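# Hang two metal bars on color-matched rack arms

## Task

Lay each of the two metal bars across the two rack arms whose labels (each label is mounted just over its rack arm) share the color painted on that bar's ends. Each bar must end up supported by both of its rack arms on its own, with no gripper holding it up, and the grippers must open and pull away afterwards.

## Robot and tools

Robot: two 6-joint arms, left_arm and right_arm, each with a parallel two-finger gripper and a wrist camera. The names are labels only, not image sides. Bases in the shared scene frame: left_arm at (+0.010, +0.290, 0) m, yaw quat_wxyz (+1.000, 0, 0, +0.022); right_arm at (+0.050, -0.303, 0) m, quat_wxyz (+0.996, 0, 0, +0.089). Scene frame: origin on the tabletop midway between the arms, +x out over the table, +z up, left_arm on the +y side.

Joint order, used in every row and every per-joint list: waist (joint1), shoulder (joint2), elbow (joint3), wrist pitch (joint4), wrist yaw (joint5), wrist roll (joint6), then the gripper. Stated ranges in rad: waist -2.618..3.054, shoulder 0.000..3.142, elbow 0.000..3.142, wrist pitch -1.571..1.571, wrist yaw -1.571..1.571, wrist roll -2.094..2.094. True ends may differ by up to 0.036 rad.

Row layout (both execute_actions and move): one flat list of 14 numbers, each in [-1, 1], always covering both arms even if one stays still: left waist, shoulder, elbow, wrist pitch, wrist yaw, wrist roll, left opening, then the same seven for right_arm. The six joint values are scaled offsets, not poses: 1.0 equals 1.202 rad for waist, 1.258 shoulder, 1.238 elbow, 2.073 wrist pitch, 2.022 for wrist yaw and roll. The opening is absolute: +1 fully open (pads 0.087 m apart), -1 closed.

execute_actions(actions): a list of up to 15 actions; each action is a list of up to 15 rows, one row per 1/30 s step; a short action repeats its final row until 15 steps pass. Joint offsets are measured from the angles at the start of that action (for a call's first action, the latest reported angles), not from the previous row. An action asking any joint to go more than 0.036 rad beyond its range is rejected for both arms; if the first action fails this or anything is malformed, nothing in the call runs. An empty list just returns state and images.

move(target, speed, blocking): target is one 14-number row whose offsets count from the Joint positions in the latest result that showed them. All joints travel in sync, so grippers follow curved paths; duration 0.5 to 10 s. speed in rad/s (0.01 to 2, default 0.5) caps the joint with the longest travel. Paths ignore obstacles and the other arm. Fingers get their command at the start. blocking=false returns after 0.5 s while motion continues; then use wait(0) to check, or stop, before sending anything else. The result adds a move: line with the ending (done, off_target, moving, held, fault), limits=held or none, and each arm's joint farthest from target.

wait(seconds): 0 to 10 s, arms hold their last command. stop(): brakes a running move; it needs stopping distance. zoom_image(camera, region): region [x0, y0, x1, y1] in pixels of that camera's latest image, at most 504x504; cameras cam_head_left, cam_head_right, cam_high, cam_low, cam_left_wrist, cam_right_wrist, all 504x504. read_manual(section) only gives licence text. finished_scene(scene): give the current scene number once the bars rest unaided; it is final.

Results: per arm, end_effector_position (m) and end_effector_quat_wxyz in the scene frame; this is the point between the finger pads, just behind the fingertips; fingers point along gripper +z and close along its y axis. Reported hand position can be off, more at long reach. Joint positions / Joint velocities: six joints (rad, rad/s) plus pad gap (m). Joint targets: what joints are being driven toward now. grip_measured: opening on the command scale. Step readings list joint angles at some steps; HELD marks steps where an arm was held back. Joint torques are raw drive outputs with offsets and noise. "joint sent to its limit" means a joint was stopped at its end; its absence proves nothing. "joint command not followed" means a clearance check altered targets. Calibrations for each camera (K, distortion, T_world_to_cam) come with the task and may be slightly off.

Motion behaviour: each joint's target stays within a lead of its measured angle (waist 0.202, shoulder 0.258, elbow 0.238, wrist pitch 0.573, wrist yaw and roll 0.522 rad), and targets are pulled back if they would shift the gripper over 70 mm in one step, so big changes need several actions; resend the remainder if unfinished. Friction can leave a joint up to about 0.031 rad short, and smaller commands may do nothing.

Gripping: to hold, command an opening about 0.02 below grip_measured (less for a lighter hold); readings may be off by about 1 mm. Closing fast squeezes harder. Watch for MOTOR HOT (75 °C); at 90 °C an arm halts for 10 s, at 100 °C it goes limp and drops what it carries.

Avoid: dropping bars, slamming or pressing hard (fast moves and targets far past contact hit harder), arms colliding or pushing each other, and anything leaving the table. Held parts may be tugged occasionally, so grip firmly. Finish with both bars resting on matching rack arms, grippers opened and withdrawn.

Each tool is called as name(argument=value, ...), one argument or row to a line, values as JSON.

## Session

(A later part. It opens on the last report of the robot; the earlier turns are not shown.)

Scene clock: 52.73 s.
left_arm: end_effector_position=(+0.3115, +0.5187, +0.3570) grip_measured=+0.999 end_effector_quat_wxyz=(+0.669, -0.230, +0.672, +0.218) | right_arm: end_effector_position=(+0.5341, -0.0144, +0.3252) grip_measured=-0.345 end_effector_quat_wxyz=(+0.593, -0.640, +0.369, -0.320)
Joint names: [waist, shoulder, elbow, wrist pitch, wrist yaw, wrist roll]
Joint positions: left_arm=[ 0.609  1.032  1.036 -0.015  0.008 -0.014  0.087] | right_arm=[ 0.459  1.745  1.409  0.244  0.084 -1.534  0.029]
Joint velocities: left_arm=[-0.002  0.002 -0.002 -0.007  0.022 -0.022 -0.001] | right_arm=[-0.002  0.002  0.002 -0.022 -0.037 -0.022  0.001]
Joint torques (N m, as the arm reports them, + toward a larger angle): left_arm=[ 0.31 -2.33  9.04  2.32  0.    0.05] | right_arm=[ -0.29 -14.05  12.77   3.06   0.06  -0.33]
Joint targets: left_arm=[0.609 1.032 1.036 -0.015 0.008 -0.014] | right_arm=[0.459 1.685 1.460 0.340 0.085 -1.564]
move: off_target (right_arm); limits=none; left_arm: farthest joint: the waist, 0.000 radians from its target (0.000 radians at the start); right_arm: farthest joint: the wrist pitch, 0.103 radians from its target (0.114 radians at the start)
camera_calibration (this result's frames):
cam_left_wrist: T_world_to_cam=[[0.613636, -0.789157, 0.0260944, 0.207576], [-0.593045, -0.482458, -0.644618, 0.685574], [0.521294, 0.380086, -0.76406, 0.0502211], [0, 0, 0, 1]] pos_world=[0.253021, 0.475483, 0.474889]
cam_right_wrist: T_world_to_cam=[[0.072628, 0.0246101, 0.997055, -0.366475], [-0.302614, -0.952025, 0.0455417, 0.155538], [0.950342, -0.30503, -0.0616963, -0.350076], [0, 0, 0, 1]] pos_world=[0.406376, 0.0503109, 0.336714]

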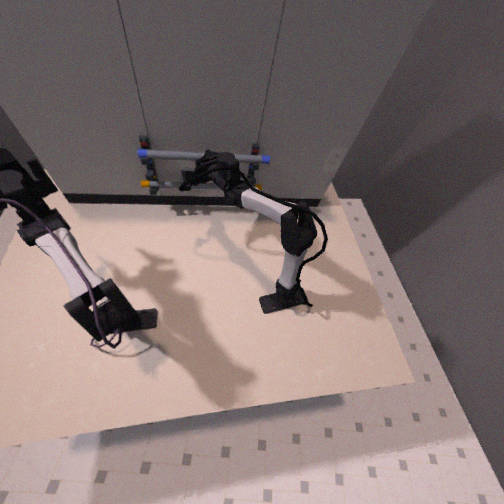

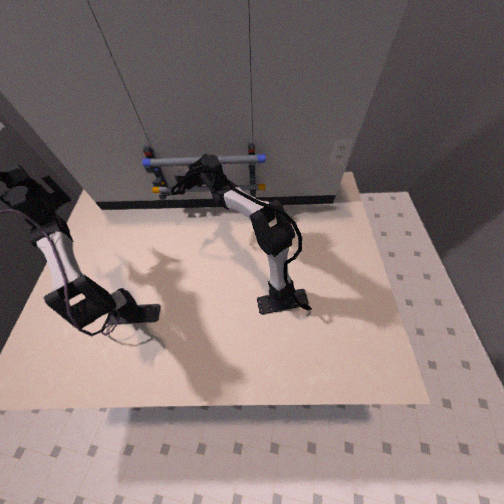

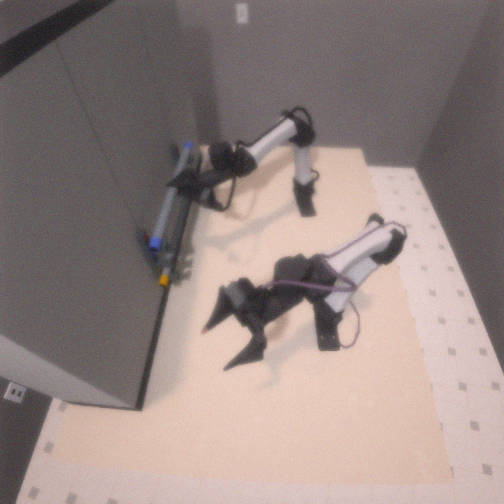

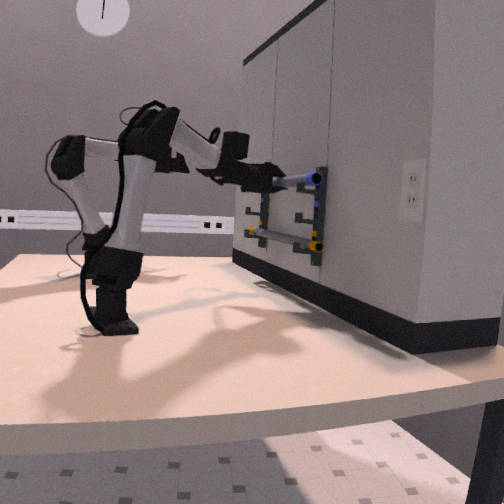

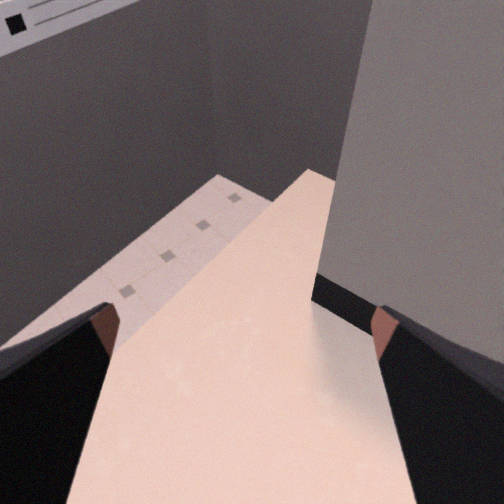

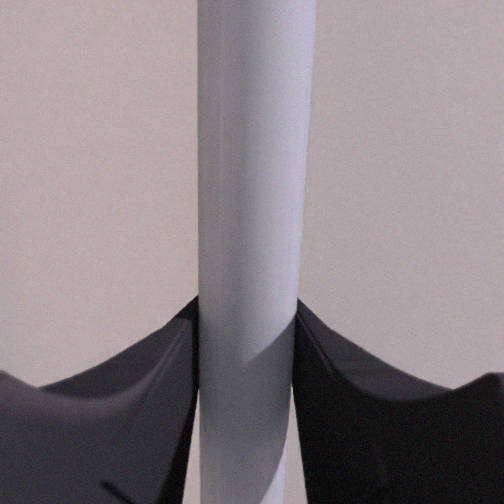

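execute_actions(
  actions=[
    [[0,0,0,0,0,0,1,0,-0.045,0.05,0.06,0,-0.015,-0.5],[0,0,0,0,0,0,1,0,-0.045,0.05,0.07,0,-0.015,-0.5],[0,0,0,0,0,0,1,0,-0.045,0.055,0.08,0,-0.015,-0.5],[0,0,0,0,0,0,1,0,-0.045,0.06,0.09,0,-0.015,-0.5],[0,0,0,0,0,0,1,0,-0.045,0.065,0.1,0,-0.015,-0.5],[0,0,0,0,0,0,1,0,-0.045,0.07,0.11,0,-0.015,-0.5]],
  ],
)

wait(
  seconds=0.5,
)

Scene clock: 55.80 s.
left_arm: end_effector_position=(+0.3115, +0.5187, +0.3570) grip_measured=+0.999 end_effector_quat_wxyz=(+0.669, -0.230, +0.672, +0.218) | right_arm: end_effector_position=(+0.5342, -0.0142, +0.3265) grip_measured=-0.366 end_effector_quat_wxyz=(+0.596, -0.638, +0.370, -0.320)
Joint names: [waist, shoulder, elbow, wrist pitch, wrist yaw, wrist roll]
Joint positions: left_arm=[ 0.609  1.032  1.036 -0.015  0.008 -0.014  0.087] | right_arm=[ 0.459  1.745  1.409  0.25   0.084 -1.531  0.028]
Joint velocities: left_arm=[-0.002  0.002  0.027 -0.066  0.022  0.007 -0.001] | right_arm=[-0.007  0.002 -0.002  0.051 -0.022  0.022  0.   ]
Joint torques (N m, as the arm reports them, + toward a larger angle): left_arm=[ 0.31 -2.35  8.97  2.32 -0.01  0.04] | right_arm=[ -0.3  -12.42  13.25   3.63   0.04  -0.25]
Joint targets: left_arm=[0.609 1.032 1.036 -0.015 0.008 -0.014] | right_arm=[0.459 1.708 1.466 0.397 0.084 -1.553]
Step readings (joint positions):
0: left_arm=[0.609 1.032 1.036 -0.015 0.008 -0.014] | right_arm=[0.459 1.745 1.409 0.244 0.084 -1.534]
1: left_arm=[0.609 1.032 1.036 -0.015 0.008 -0.014] | right_arm=[0.459 1.745 1.409 0.244 0.084 -1.533]
2: left_arm=[0.609 1.032 1.036 -0.015 0.008 -0.014] | right_arm=[0.459 1.745 1.409 0.244 0.084 -1.533]
4: left_arm=[0.609 1.032 1.036 -0.015 0.008 -0.014] | right_arm=[0.459 1.745 1.409 0.245 0.084 -1.532]
8: left_arm=[0.609 1.032 1.036 -0.015 0.008 -0.014] | right_arm=[0.459 1.745 1.409 0.250 0.084 -1.530]
15: Joint positions above
camera_calibration (this result's frames):
cam_left_wrist: T_world_to_cam=[[0.613636, -0.789157, 0.0260944, 0.207576], [-0.593045, -0.482458, -0.644618, 0.685574], [0.521294, 0.380086, -0.76406, 0.0502211], [0, 0, 0, 1]] pos_world=[0.253021, 0.475483, 0.474889]
cam_right_wrist: T_world_to_cam=[[0.0698495, 0.0182924, 0.99739, -0.366448], [-0.302659, -0.952314, 0.0386616, 0.157904], [0.950536, -0.30457, -0.0609823, -0.350355], [0, 0, 0, 1]] pos_world=[0.406412, 0.0503703, 0.338022]

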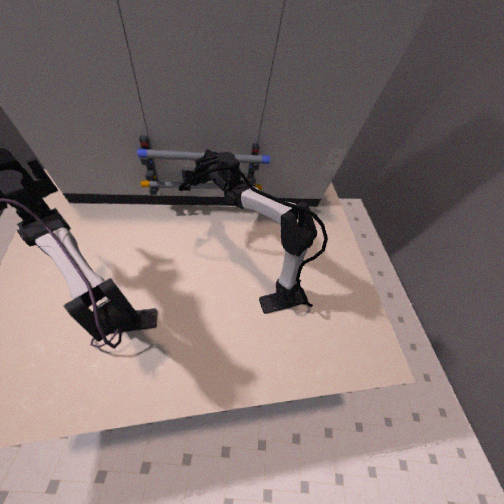

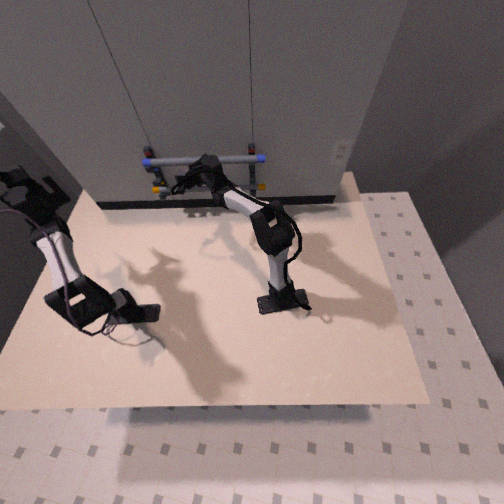

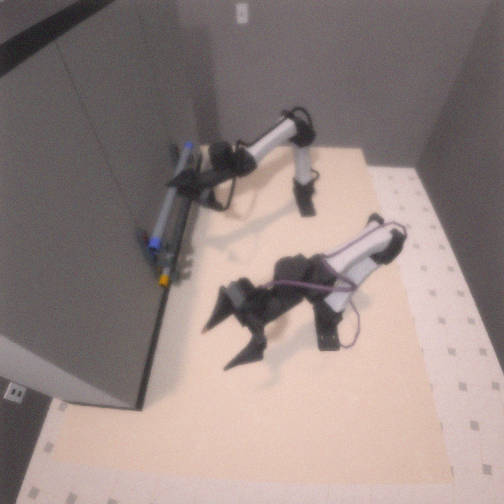

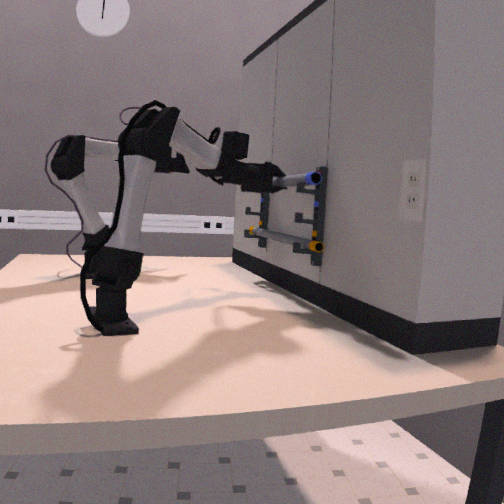

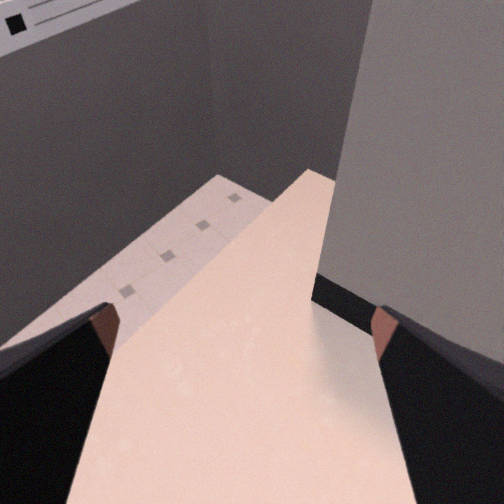

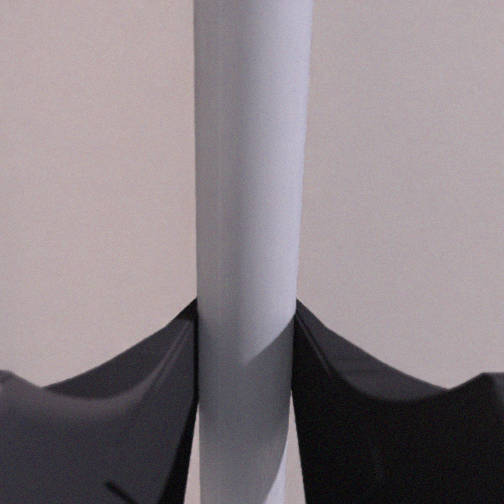

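Scene clock: 56.30 s.
left_arm: end_effector_position=(+0.3115, +0.5187, +0.3570) grip_measured=+0.999 end_effector_quat_wxyz=(+0.669, -0.230, +0.672, +0.218) | right_arm: end_effector_position=(+0.5342, -0.0142, +0.3265) grip_measured=-0.366 end_effector_quat_wxyz=(+0.596, -0.638, +0.370, -0.320)
Joint names: [waist, shoulder, elbow, wrist pitch, wrist yaw, wrist roll]
Joint positions: left_arm=[ 0.609  1.032  1.036 -0.015  0.008 -0.014  0.087] | right_arm=[ 0.459  1.745  1.409  0.25   0.084 -1.531  0.028]
Joint velocities: left_arm=[ 0.007  0.007  0.002 -0.007 -0.081 -0.007  0.   ] | right_arm=[ 0.007  0.002  0.007  0.022 -0.022 -0.051  0.001]
Joint torques (N m, as the arm reports them, + toward a larger angle): left_arm=[ 0.22 -2.39  8.9   2.31  0.02  0.03] | right_arm=[ -0.33 -12.43  13.27   3.6    0.04  -0.25]
Joint targets: left_arm=[0.609 1.032 1.036 -0.015 0.008 -0.014] | right_arm=[0.459 1.708 1.466 0.397 0.084 -1.553]
wait: 0.50 s; at rest by 0.17 s
camera_calibration (this result's frames):
cam_left_wrist: T_world_to_cam=[[0.613636, -0.789157, 0.0260944, 0.207576], [-0.593045, -0.482458, -0.644618, 0.685574], [0.521294, 0.380086, -0.76406, 0.0502211], [0, 0, 0, 1]] pos_world=[0.253021, 0.475483, 0.474889]
cam_right_wrist: T_world_to_cam=[[0.0698495, 0.0182924, 0.99739, -0.366448], [-0.302659, -0.952314, 0.0386616, 0.157904], [0.950536, -0.30457, -0.0609823, -0.350355], [0, 0, 0, 1]] pos_world=[0.406412, 0.0503703, 0.338022]

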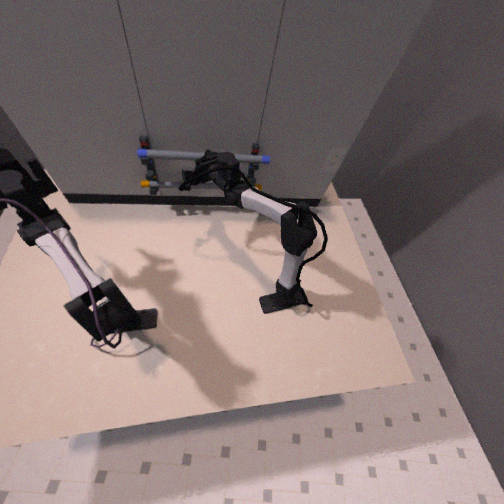

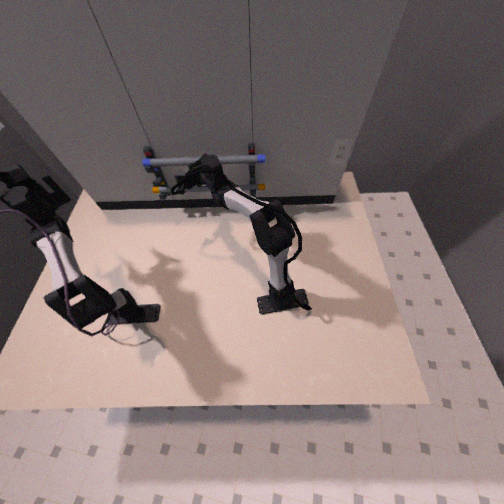

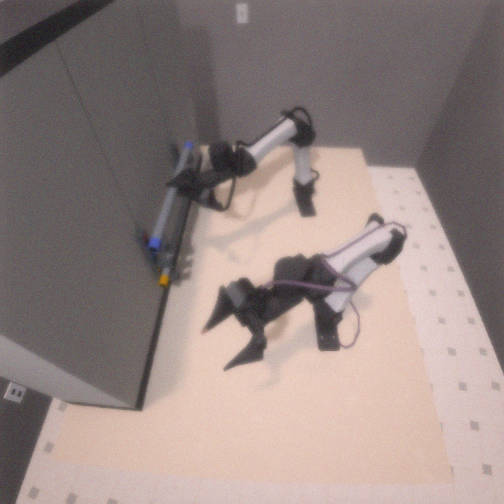

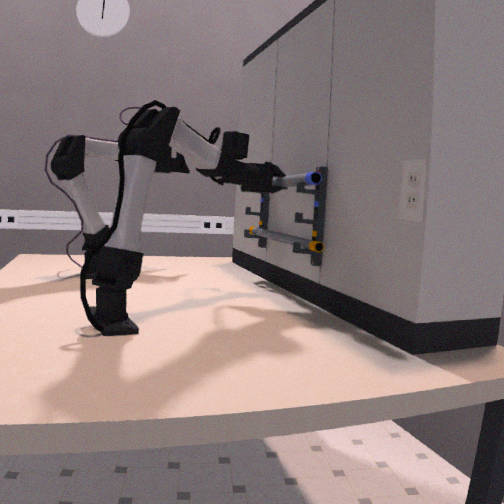

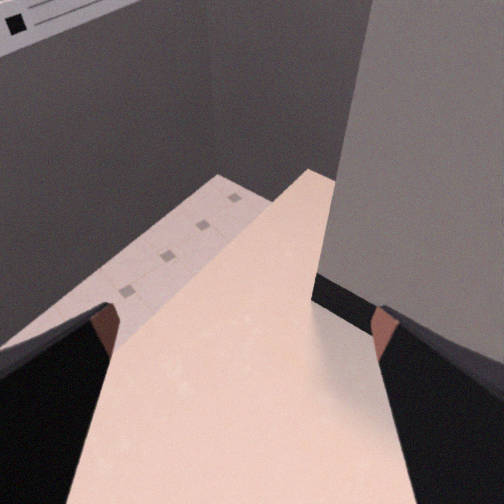

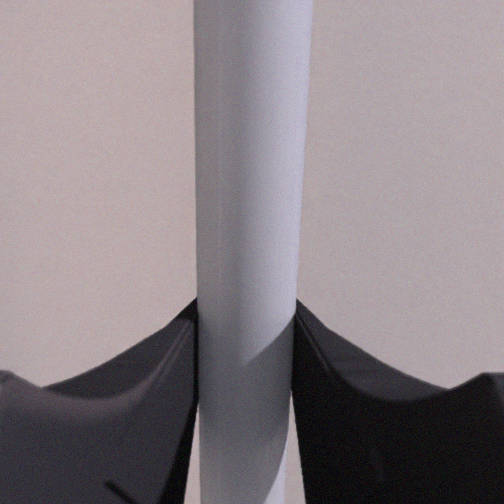

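execute_actions(
  actions=[
    [[0,0,0,0,0,0,1,0,-0.01,0.01,0.125,0,-0.03,-0.5]],
    [[0,0,0,0,0,0,1,0,-0.01,0.01,0.11,0,-0.02,-0.5]],
  ],
)

Scene clock: 58.57 s.
left_arm: end_effector_position=(+0.3115, +0.5187, +0.3570) grip_measured=+0.999 end_effector_quat_wxyz=(+0.669, -0.230, +0.672, +0.218) | right_arm: end_effector_position=(+0.5385, -0.0111, +0.3554) grip_measured=-0.366 end_effector_quat_wxyz=(+0.633, -0.602, +0.334, -0.355)
Joint names: [waist, shoulder, elbow, wrist pitch, wrist yaw, wrist roll]
Joint positions: left_arm=[ 0.609  1.032  1.036 -0.015  0.008 -0.014  0.087] | right_arm=[ 0.459  1.766  1.405  0.414  0.084 -1.58   0.028]
Joint velocities: left_arm=[-0.007 -0.002  0.007 -0.007 -0.022  0.037 -0.001] | right_arm=[-0.007 -0.007 -0.002  0.007  0.037 -0.022  0.001]
Joint torques (N m, as the arm reports them, + toward a larger angle): left_arm=[ 0.31 -2.41  8.88  2.31  0.02  0.04] | right_arm=[ -0.27 -11.54   9.65   3.72   0.04  -0.27]
Joint targets: left_arm=[0.609 1.032 1.036 -0.015 0.008 -0.014] | right_arm=[0.459 1.743 1.418 0.576 0.084 -1.605]
Step readings (joint positions; steps 1 to 15: 1st action; 16 to 30: 2nd action):
0: left_arm=[0.609 1.032 1.036 -0.015 0.008 -0.014] | right_arm=[0.459 1.745 1.409 0.250 0.084 -1.531]
1: left_arm=[0.609 1.032 1.036 -0.015 0.008 -0.014] | right_arm=[0.459 1.746 1.408 0.259 0.084 -1.535]
2: left_arm=[0.609 1.032 1.036 -0.015 0.008 -0.014] | right_arm=[0.459 1.749 1.406 0.275 0.084 -1.542]
4: left_arm=[0.609 1.032 1.036 -0.015 0.008 -0.014] | right_arm=[0.459 1.754 1.406 0.303 0.084 -1.551]
8: left_arm=[0.609 1.032 1.036 -0.015 0.008 -0.014] | right_arm=[0.459 1.756 1.406 0.330 0.084 -1.560]
15: left_arm=[0.609 1.032 1.036 -0.015 0.008 -0.014] | right_arm=[0.459 1.756 1.406 0.348 0.084 -1.565]
16: left_arm=[0.609 1.032 1.036 -0.015 0.008 -0.014] | right_arm=[0.459 1.757 1.405 0.354 0.084 -1.567]
17: left_arm=[0.609 1.032 1.036 -0.015 0.008 -0.014] | right_arm=[0.459 1.759 1.405 0.365 0.084 -1.570]
19: left_arm=[0.609 1.032 1.036 -0.015 0.008 -0.014] | right_arm=[0.459 1.764 1.405 0.384 0.084 -1.574]
23: left_arm=[0.609 1.032 1.036 -0.015 0.008 -0.014] | right_arm=[0.459 1.766 1.405 0.402 0.084 -1.578]
30: Joint positions above
camera_calibration (this result's frames):
cam_left_wrist: T_world_to_cam=[[0.613636, -0.789157, 0.0260944, 0.207576], [-0.593045, -0.482458, -0.644618, 0.685574], [0.521294, 0.380086, -0.76406, 0.0502211], [0, 0, 0, 1]] pos_world=[0.253021, 0.475483, 0.474889]
cam_right_wrist: T_world_to_cam=[[-0.0676266, -0.0228916, 0.997448, -0.322123], [-0.301632, -0.952485, -0.0423102, 0.18933], [0.951023, -0.303724, 0.0575085, -0.394107], [0, 0, 0, 1]] pos_world=[0.410128, 0.0532605, 0.351976]

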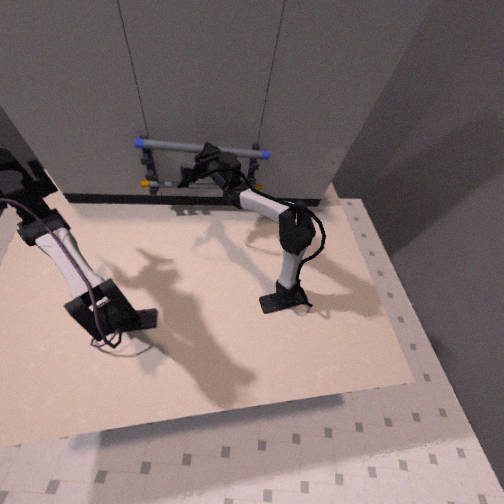

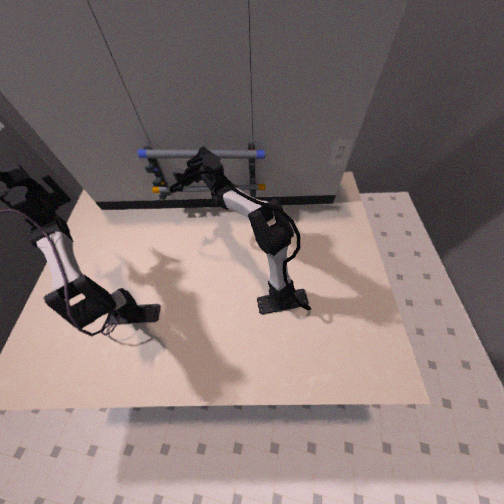

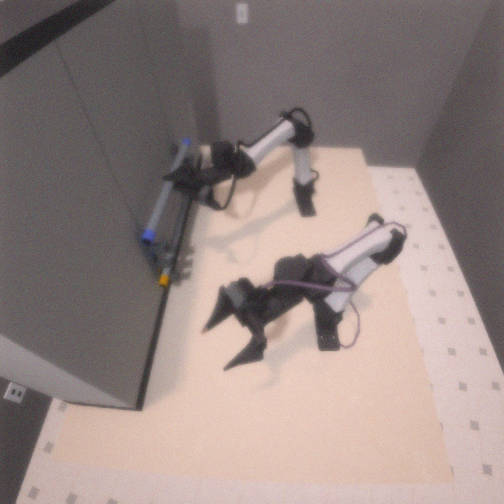

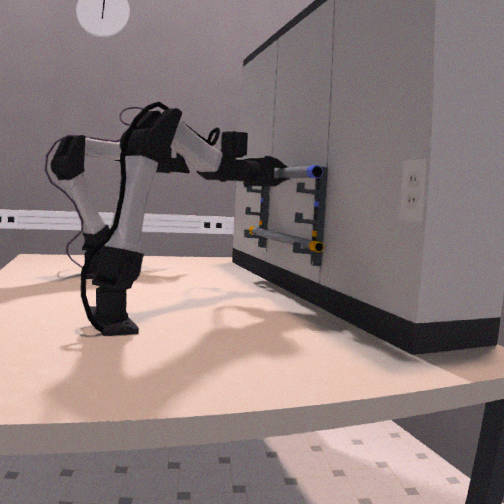

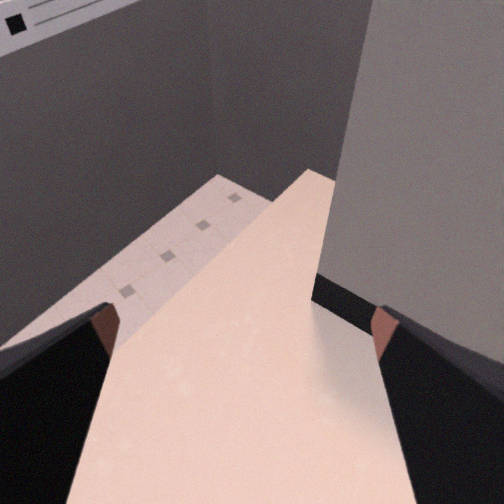

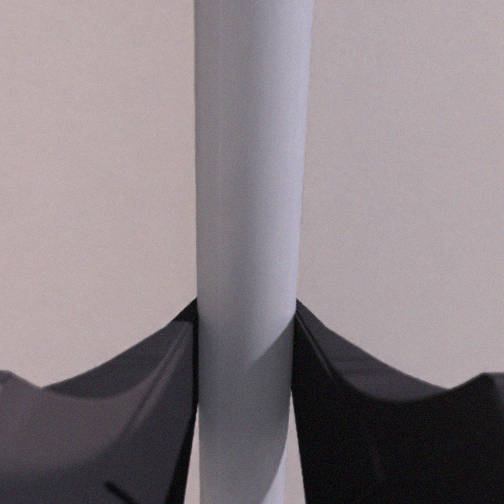

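execute_actions(
  actions=[
    [[0,0,0,0,0,0,1,0,-0.09,-0.04,0.06,0,0,-0.5]],
    [[0,0,0,0,0,0,1,0,-0.09,-0.05,0.06,0,0,-0.5]],
    [[0,0,0,0,0,0,1,0,-0.09,-0.05,0.06,0,0,-0.5]],
  ],
)

Scene clock: 67.13 s.
left_arm: end_effector_position=(+0.3115, +0.5187, +0.3570) grip_measured=+0.999 end_effector_quat_wxyz=(+0.669, -0.230, +0.672, +0.218) | right_arm: end_effector_position=(+0.5045, -0.0363, +0.3224) grip_measured=-0.366 end_effector_quat_wxyz=(+0.613, -0.622, +0.360, -0.329)
Joint names: [waist, shoulder, elbow, wrist pitch, wrist yaw, wrist roll]
Joint positions: left_arm=[ 0.609  1.032  1.036 -0.015  0.008 -0.014  0.087] | right_arm=[ 0.459  1.612  1.191  0.387  0.084 -1.536  0.028]
Joint velocities: left_arm=[-0.007  0.007  0.012 -0.066  0.007  0.037 -0.001] | right_arm=[ 0.002 -0.007 -0.007 -0.037  0.007 -0.022  0.001]
Joint torques (N m, as the arm reports them, + toward a larger angle): left_arm=[ 0.28 -2.39  8.92  2.33 -0.02  0.02] | right_arm=[ -0.35 -12.53   9.49   3.44   0.    -0.2 ]
Joint targets: left_arm=[0.609 1.032 1.036 -0.015 0.008 -0.014] | right_arm=[0.459 1.552 1.204 0.518 0.082 -1.554]
Step readings (joint positions; steps 1 to 15: 1st action; 16 to 30: 2nd action; 31 to 45: 3rd action):
0: left_arm=[0.609 1.032 1.036 -0.015 0.008 -0.014] | right_arm=[0.459 1.766 1.405 0.415 0.084 -1.580]
1: left_arm=[0.609 1.032 1.036 -0.015 0.008 -0.014] | right_arm=[0.459 1.760 1.395 0.418 0.083 -1.579]
2: left_arm=[0.609 1.032 1.036 -0.015 0.008 -0.014] | right_arm=[0.459 1.746 1.375 0.417 0.083 -1.576]
4: left_arm=[0.609 1.032 1.036 -0.015 0.008 -0.014] | right_arm=[0.459 1.724 1.347 0.407 0.083 -1.570]
8: left_arm=[0.609 1.032 1.036 -0.015 0.008 -0.014] | right_arm=[0.459 1.718 1.340 0.402 0.083 -1.567]
15: left_arm=[0.609 1.032 1.036 -0.015 0.008 -0.014] | right_arm=[0.459 1.718 1.340 0.402 0.083 -1.565]
16: left_arm=[0.609 1.032 1.036 -0.015 0.008 -0.014] | right_arm=[0.459 1.712 1.330 0.406 0.082 -1.564]
17: left_arm=[0.609 1.032 1.036 -0.015 0.008 -0.014] | right_arm=[0.459 1.697 1.307 0.408 0.082 -1.561]
19: left_arm=[0.609 1.032 1.036 -0.015 0.008 -0.014] | right_arm=[0.459 1.672 1.274 0.399 0.082 -1.559]
23: left_arm=[0.609 1.032 1.036 -0.015 0.008 -0.014] | right_arm=[0.459 1.665 1.266 0.394 0.082 -1.559]
30: left_arm=[0.609 1.032 1.036 -0.015 0.008 -0.014] | right_arm=[0.459 1.665 1.266 0.394 0.082 -1.555]
31: left_arm=[0.609 1.032 1.036 -0.015 0.008 -0.014] | right_arm=[0.459 1.660 1.255 0.398 0.082 -1.554]
32: left_arm=[0.609 1.032 1.036 -0.015 0.008 -0.014] | right_arm=[0.459 1.644 1.233 0.400 0.082 -1.552]
34: left_arm=[0.609 1.032 1.036 -0.015 0.008 -0.014] | right_arm=[0.459 1.620 1.200 0.394 0.084 -1.542]
38: left_arm=[0.609 1.032 1.036 -0.015 0.008 -0.014] | right_arm=[0.459 1.612 1.191 0.390 0.084 -1.537]
45: Joint positions above
camera_calibration (this result's frames):
cam_left_wrist: T_world_to_cam=[[0.613636, -0.789157, 0.0260944, 0.207576], [-0.593045, -0.482458, -0.644618, 0.685574], [0.521294, 0.380086, -0.76406, 0.0502211], [0, 0, 0, 1]] pos_world=[0.253021, 0.475483, 0.474889]
cam_right_wrist: T_world_to_cam=[[0.0246628, -0.0089799, 0.999655, -0.338818], [-0.303591, -0.952802, -0.00106903, 0.141325], [0.952483, -0.30346, -0.026225, -0.341239], [0, 0, 0, 1]] pos_world=[0.376285, 0.0280598, 0.329904]

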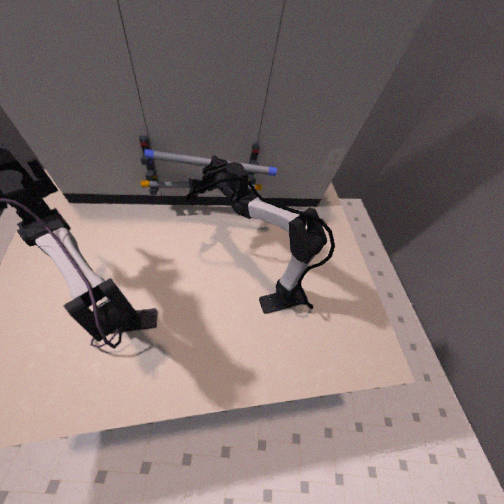

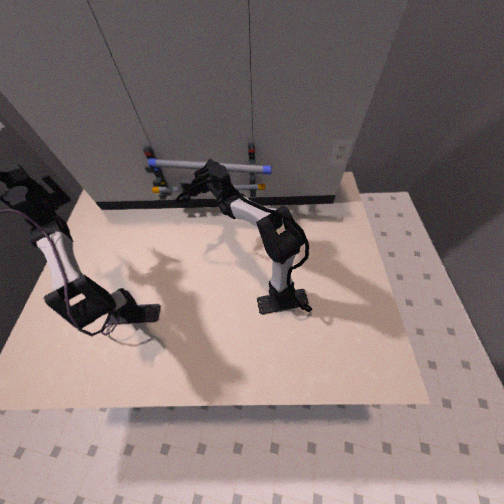

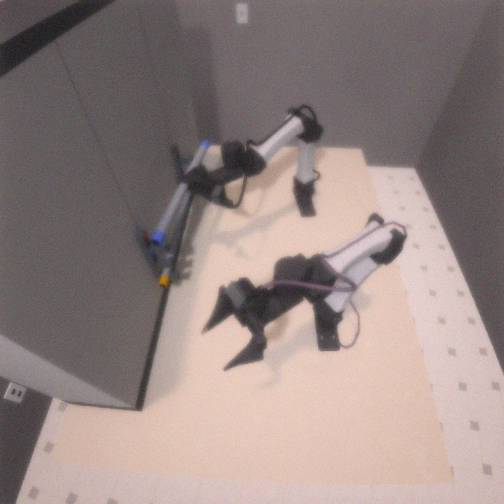

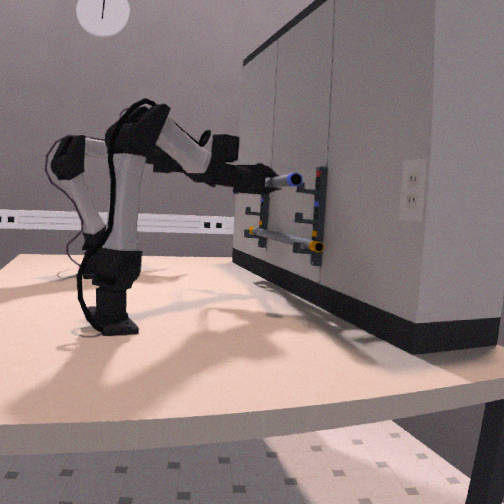

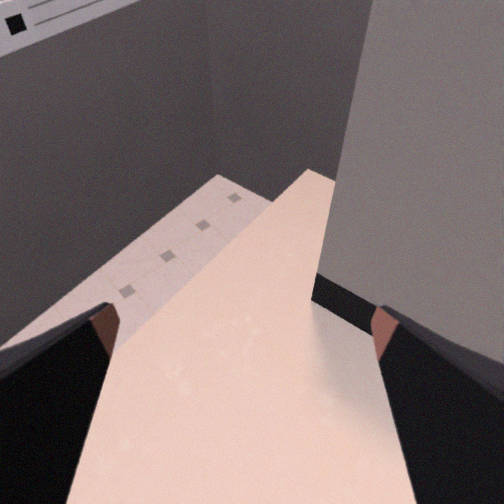

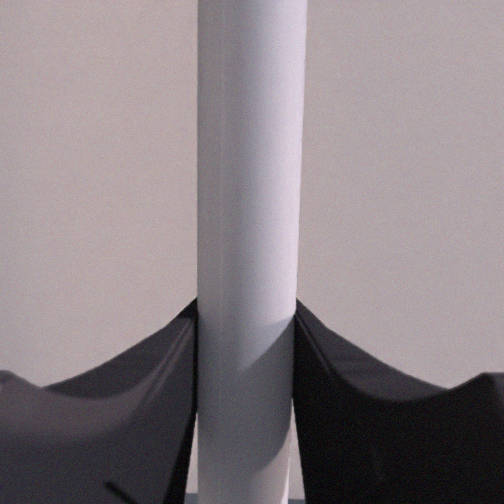

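execute_actions(
  actions=[
    [[0,0,0,0,0,0,1,0,-0.02,0.012,0.115,0,-0.03,-0.5]],
    [[0,0,0,0,0,0,1,0,-0.09,0.012,0.06,0,-0.01,-0.5]],
    [[0,0,0,0,0,0,1,0,-0.09,-0.03,0.06,0,-0.01,-0.5]],
    [[0,0,0,0,0,0,1,0,-0.09,-0.04,0.065,0,-0.01,-0.5]],
  ],
)

Scene clock: 70.90 s.
left_arm: end_effector_position=(+0.3115, +0.5187, +0.3570) grip_measured=+0.999 end_effector_quat_wxyz=(+0.669, -0.230, +0.672, +0.218) | right_arm: end_effector_position=(+0.4709, -0.0611, +0.3494) grip_measured=-0.366 end_effector_quat_wxyz=(+0.631, -0.604, +0.339, -0.350)
Joint names: [waist, shoulder, elbow, wrist pitch, wrist yaw, wrist roll]
Joint positions: left_arm=[ 0.609  1.032  1.036 -0.015  0.008 -0.014  0.087] | right_arm=[ 0.459  1.448  1.065  0.422  0.084 -1.569  0.028]
Joint velocities: left_arm=[-0.017  0.002 -0.012 -0.022  0.022 -0.037 -0.001] | right_arm=[ 0.012 -0.002 -0.012 -0.051 -0.037  0.022  0.001]
Joint torques (N m, as the arm reports them, + toward a larger angle): left_arm=[ 0.34 -2.38  8.88  2.3  -0.01  0.05] | right_arm=[ -0.27 -11.1    9.92   3.51   0.03  -0.23]
Joint targets: left_arm=[0.609 1.032 1.036 -0.015 0.008 -0.014] | right_arm=[0.459 1.389 1.081 0.563 0.084 -1.589]
Step readings (joint positions; steps 1 to 15: 1st action; 16 to 30: 2nd action; 31 to 45: 3rd action; 46 to 60: 4th action):
0: left_arm=[0.609 1.032 1.036 -0.015 0.008 -0.014] | right_arm=[0.459 1.612 1.191 0.387 0.084 -1.536]
1: left_arm=[0.609 1.032 1.036 -0.015 0.008 -0.014] | right_arm=[0.459 1.612 1.191 0.393 0.084 -1.540]
2: left_arm=[0.609 1.032 1.036 -0.015 0.008 -0.014] | right_arm=[0.459 1.612 1.189 0.403 0.084 -1.546]
4: left_arm=[0.609 1.032 1.036 -0.015 0.008 -0.014] | right_arm=[0.459 1.612 1.188 0.423 0.084 -1.556]
8: left_arm=[0.609 1.032 1.036 -0.015 0.008 -0.014] | right_arm=[0.459 1.612 1.188 0.455 0.084 -1.565]
15: left_arm=[0.609 1.032 1.036 -0.015 0.008 -0.014] | right_arm=[0.459 1.612 1.188 0.466 0.084 -1.570]
16: left_arm=[0.609 1.032 1.036 -0.015 0.008 -0.014] | right_arm=[0.459 1.609 1.188 0.463 0.084 -1.570]
17: left_arm=[0.609 1.032 1.036 -0.015 0.008 -0.014] | right_arm=[0.459 1.604 1.187 0.454 0.084 -1.569]
19: left_arm=[0.609 1.032 1.036 -0.015 0.008 -0.014] | right_arm=[0.459 1.591 1.184 0.442 0.084 -1.569]
23: left_arm=[0.609 1.032 1.036 -0.015 0.008 -0.014] | right_arm=[0.459 1.569 1.184 0.438 0.084 -1.569]
30: left_arm=[0.609 1.032 1.036 -0.015 0.008 -0.014] | right_arm=[0.459 1.556 1.184 0.443 0.084 -1.569]
31: left_arm=[0.609 1.032 1.036 -0.015 0.008 -0.014] | right_arm=[0.459 1.551 1.177 0.445 0.084 -1.569]
32: left_arm=[0.609 1.032 1.036 -0.015 0.008 -0.014] | right_arm=[0.459 1.538 1.160 0.443 0.084 -1.569]
34: left_arm=[0.609 1.032 1.036 -0.015 0.008 -0.014] | right_arm=[0.459 1.514 1.136 0.433 0.084 -1.569]
38: left_arm=[0.609 1.032 1.036 -0.015 0.008 -0.014] | right_arm=[0.459 1.503 1.131 0.428 0.084 -1.569]
45: left_arm=[0.609 1.032 1.036 -0.015 0.008 -0.014] | right_arm=[0.459 1.502 1.131 0.428 0.084 -1.569]
46: left_arm=[0.609 1.032 1.036 -0.015 0.008 -0.014] | right_arm=[0.459 1.496 1.122 0.432 0.084 -1.569]
47: left_arm=[0.609 1.032 1.036 -0.015 0.008 -0.014] | right_arm=[0.459 1.482 1.103 0.433 0.084 -1.569]
49: left_arm=[0.609 1.032 1.036 -0.015 0.008 -0.014] | right_arm=[0.459 1.456 1.073 0.427 0.084 -1.569]
53: left_arm=[0.609 1.032 1.036 -0.015 0.008 -0.014] | right_arm=[0.459 1.448 1.065 0.422 0.084 -1.569]
60: Joint positions above
camera_calibration (this result's frames):
cam_left_wrist: T_world_to_cam=[[0.613636, -0.789157, 0.0260944, 0.207576], [-0.593045, -0.482458, -0.644618, 0.685574], [0.521294, 0.380086, -0.76406, 0.0502211], [0, 0, 0, 1]] pos_world=[0.253021, 0.475483, 0.474889]
cam_right_wrist: T_world_to_cam=[[-0.0513083, -0.024057, 0.998393, -0.329887], [-0.301823, -0.952588, -0.0384642, 0.119768], [0.951982, -0.303312, 0.0416147, -0.339513], [0, 0, 0, 1]] pos_world=[0.342433, 0.00317472, 0.348093]

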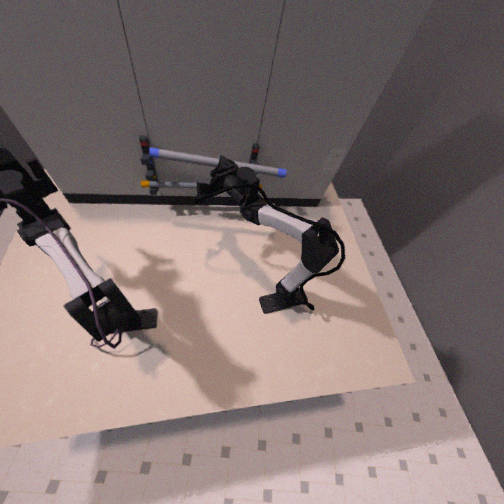

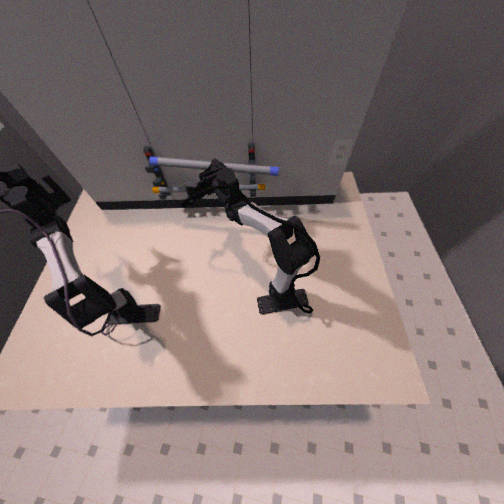

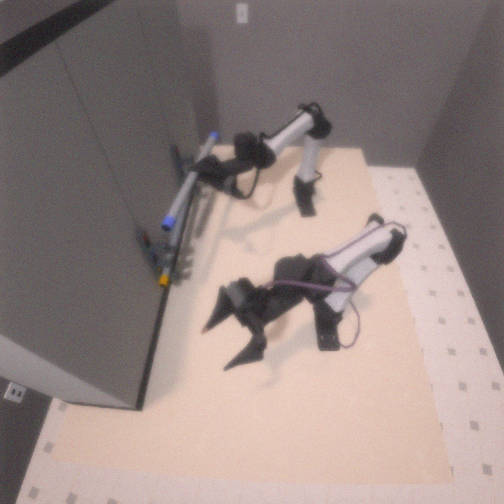

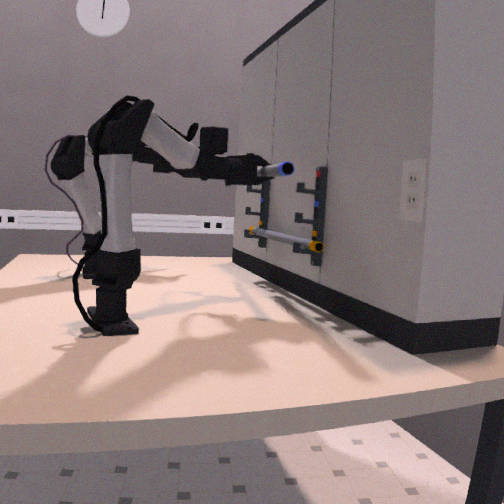

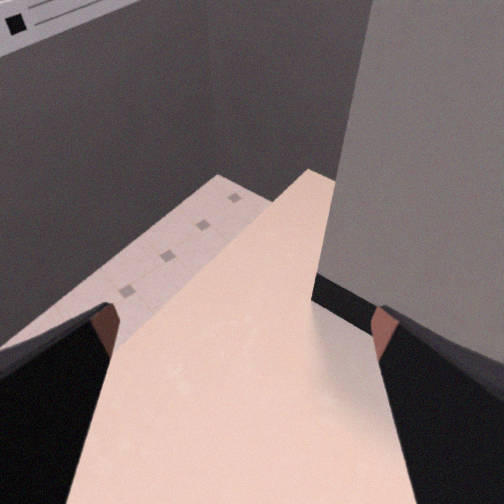

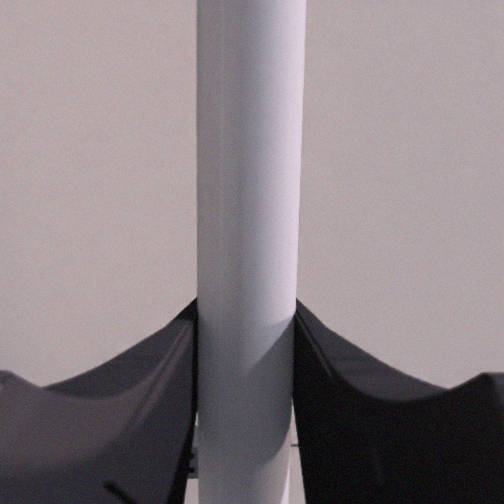

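execute_actions(
  actions=[
    [[0,0,0,0,0,0,1,0,-0.09,-0.04,0.065,-0.03,-0.01,-0.5]],
    [[0,0,0,0,0,0,1,0,-0.02,-0.035,0.11,-0.03,-0.01,-0.5]],
    [[0,0,0,0,0,0,1,0,0,-0.035,0.11,0,-0.01,-0.5]],
    [[0,0,0,0,0,0,1,0,0,-0.035,0.11,0,-0.01,-0.5]],
    [[0,0,0,0,0,0,1,0,0,-0.035,0.11,0,-0.01,-0.5]],
  ],
)

Scene clock: 76.03 s.
left_arm: end_effector_position=(+0.3115, +0.5187, +0.3570) grip_measured=+0.999 end_effector_quat_wxyz=(+0.669, -0.230, +0.672, +0.218) | right_arm: end_effector_position=(+0.4472, -0.0577, +0.2547) grip_measured=-0.365 end_effector_quat_wxyz=(+0.624, -0.643, +0.320, -0.308)
Joint names: [waist, shoulder, elbow, wrist pitch, wrist yaw, wrist roll]
Joint positions: left_arm=[ 0.609  1.032  1.036 -0.015  0.008 -0.014  0.087] | right_arm=[ 0.459  1.457  0.752  0.675 -0.013 -1.568  0.028]
Joint velocities: left_arm=[ 0.012 -0.007 -0.017  0.022  0.051  0.066 -0.   ] | right_arm=[-0.012 -0.007  0.002  0.11  -0.081 -0.022 -0.   ]
Joint torques (N m, as the arm reports them, + toward a larger angle): left_arm=[ 0.29 -2.37  8.94  2.33  0.01  0.04] | right_arm=[-0.3  -7.79  9.31  3.71  0.05 -0.21]
Joint targets: left_arm=[0.609 1.032 1.036 -0.015 0.008 -0.014] | right_arm=[0.459 1.436 0.769 0.838 -0.013 -1.588]
Step readings (joint positions; steps 1 to 15: 1st action; 16 to 30: 2nd action; 31 to 45: 3rd action; 46 to 60: 4th action; 61 to 75: 5th action):
0: left_arm=[0.609 1.032 1.036 -0.015 0.008 -0.014] | right_arm=[0.459 1.448 1.065 0.422 0.084 -1.569]
1: left_arm=[0.609 1.032 1.036 -0.015 0.008 -0.014] | right_arm=[0.459 1.442 1.056 0.426 0.078 -1.569]
2: left_arm=[0.609 1.032 1.036 -0.015 0.008 -0.014] | right_arm=[0.459 1.427 1.037 0.427 0.072 -1.569]
4: left_arm=[0.609 1.032 1.036 -0.015 0.008 -0.014] | right_arm=[0.459 1.400 1.008 0.421 0.059 -1.569]
8: left_arm=[0.609 1.032 1.036 -0.015 0.008 -0.014] | right_arm=[0.459 1.392 1.000 0.417 0.041 -1.569]
15: left_arm=[0.609 1.032 1.036 -0.015 0.008 -0.014] | right_arm=[0.459 1.392 1.000 0.416 0.035 -1.569]
16: left_arm=[0.609 1.032 1.036 -0.015 0.008 -0.014] | right_arm=[0.459 1.392 0.991 0.429 0.030 -1.569]
17: left_arm=[0.609 1.032 1.036 -0.015 0.008 -0.014] | right_arm=[0.459 1.392 0.977 0.451 0.024 -1.570]
19: left_arm=[0.609 1.032 1.036 -0.015 0.008 -0.014] | right_arm=[0.459 1.392 0.956 0.469 0.011 -1.568]
23: left_arm=[0.609 1.032 1.036 -0.015 0.008 -0.014] | right_arm=[0.459 1.392 0.936 0.470 -0.007 -1.569]
30: left_arm=[0.609 1.032 1.036 -0.015 0.008 -0.014] | right_arm=[0.459 1.392 0.936 0.481 -0.013 -1.569]
31: left_arm=[0.609 1.032 1.036 -0.015 0.008 -0.014] | right_arm=[0.459 1.393 0.928 0.495 -0.013 -1.569]
32: left_arm=[0.609 1.032 1.036 -0.015 0.008 -0.014] | right_arm=[0.459 1.393 0.914 0.517 -0.013 -1.569]
34: left_arm=[0.609 1.032 1.036 -0.015 0.008 -0.014] | right_arm=[0.459 1.395 0.892 0.536 -0.013 -1.568]
38: left_arm=[0.609 1.032 1.036 -0.015 0.008 -0.014] | right_arm=[0.459 1.410 0.876 0.538 -0.013 -1.568]
45: left_arm=[0.609 1.032 1.036 -0.015 0.008 -0.014] | right_arm=[0.459 1.414 0.874 0.546 -0.013 -1.569]
46: left_arm=[0.609 1.032 1.036 -0.015 0.008 -0.014] | right_arm=[0.459 1.415 0.866 0.559 -0.013 -1.569]
47: left_arm=[0.609 1.032 1.036 -0.015 0.008 -0.014] | right_arm=[0.459 1.415 0.852 0.581 -0.013 -1.569]
49: left_arm=[0.609 1.032 1.036 -0.015 0.008 -0.014] | right_arm=[0.459 1.418 0.831 0.601 -0.013 -1.567]
53: left_arm=[0.609 1.032 1.036 -0.015 0.008 -0.014] | right_arm=[0.459 1.432 0.814 0.603 -0.013 -1.568]
60: left_arm=[0.609 1.032 1.036 -0.015 0.008 -0.014] | right_arm=[0.459 1.436 0.812 0.610 -0.013 -1.568]
61: left_arm=[0.609 1.032 1.036 -0.015 0.008 -0.014] | right_arm=[0.459 1.437 0.805 0.623 -0.013 -1.568]
62: left_arm=[0.609 1.032 1.036 -0.015 0.008 -0.014] | right_arm=[0.459 1.437 0.791 0.646 -0.013 -1.569]
64: left_arm=[0.609 1.032 1.036 -0.015 0.008 -0.014] | right_arm=[0.459 1.439 0.769 0.665 -0.013 -1.567]
68: left_arm=[0.609 1.032 1.036 -0.015 0.008 -0.014] | right_arm=[0.459 1.454 0.753 0.667 -0.013 -1.567]
75: Joint positions above
camera_calibration (this result's frames):
cam_left_wrist: T_world_to_cam=[[0.613636, -0.789157, 0.0260944, 0.207576], [-0.593045, -0.482458, -0.644618, 0.685574], [0.521294, 0.380086, -0.76406, 0.0502211], [0, 0, 0, 1]] pos_world=[0.253021, 0.475483, 0.474889]
cam_right_wrist: T_world_to_cam=[[0.00623914, 0.0150964, 0.999867, -0.260385], [-0.208805, -0.977825, 0.0160666, 0.0552401], [0.977937, -0.208877, -0.00294859, -0.306738], [0, 0, 0, 1]] pos_world=[0.31313, -0.00612453, 0.258559]

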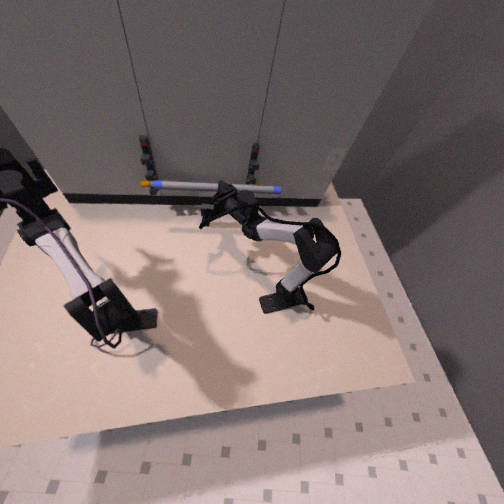

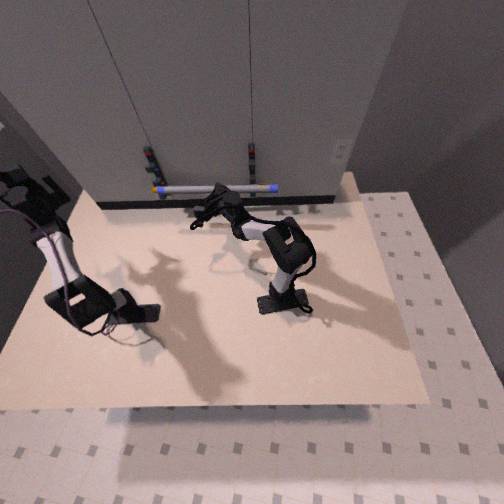

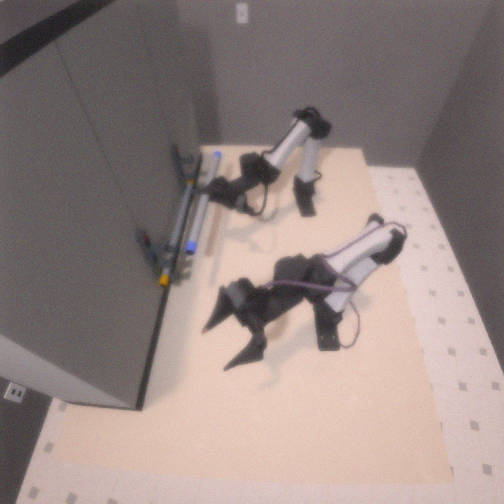

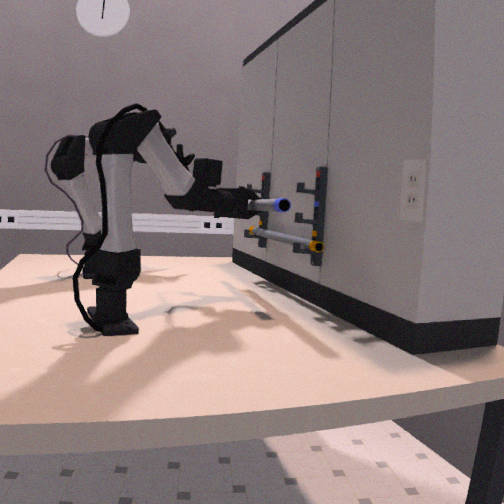

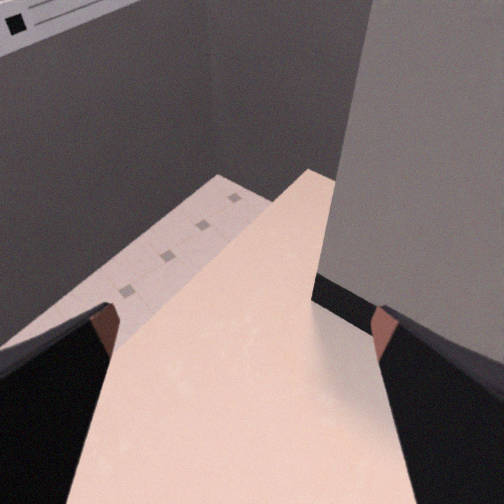

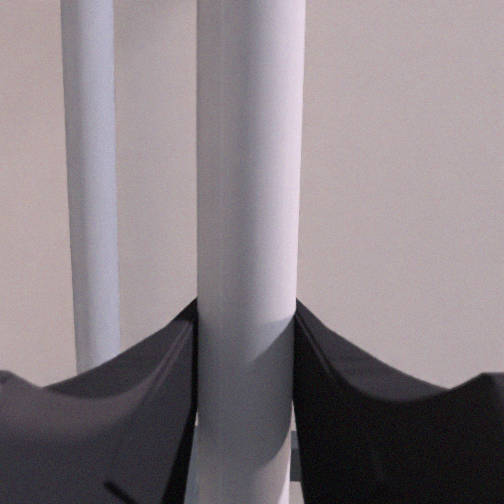

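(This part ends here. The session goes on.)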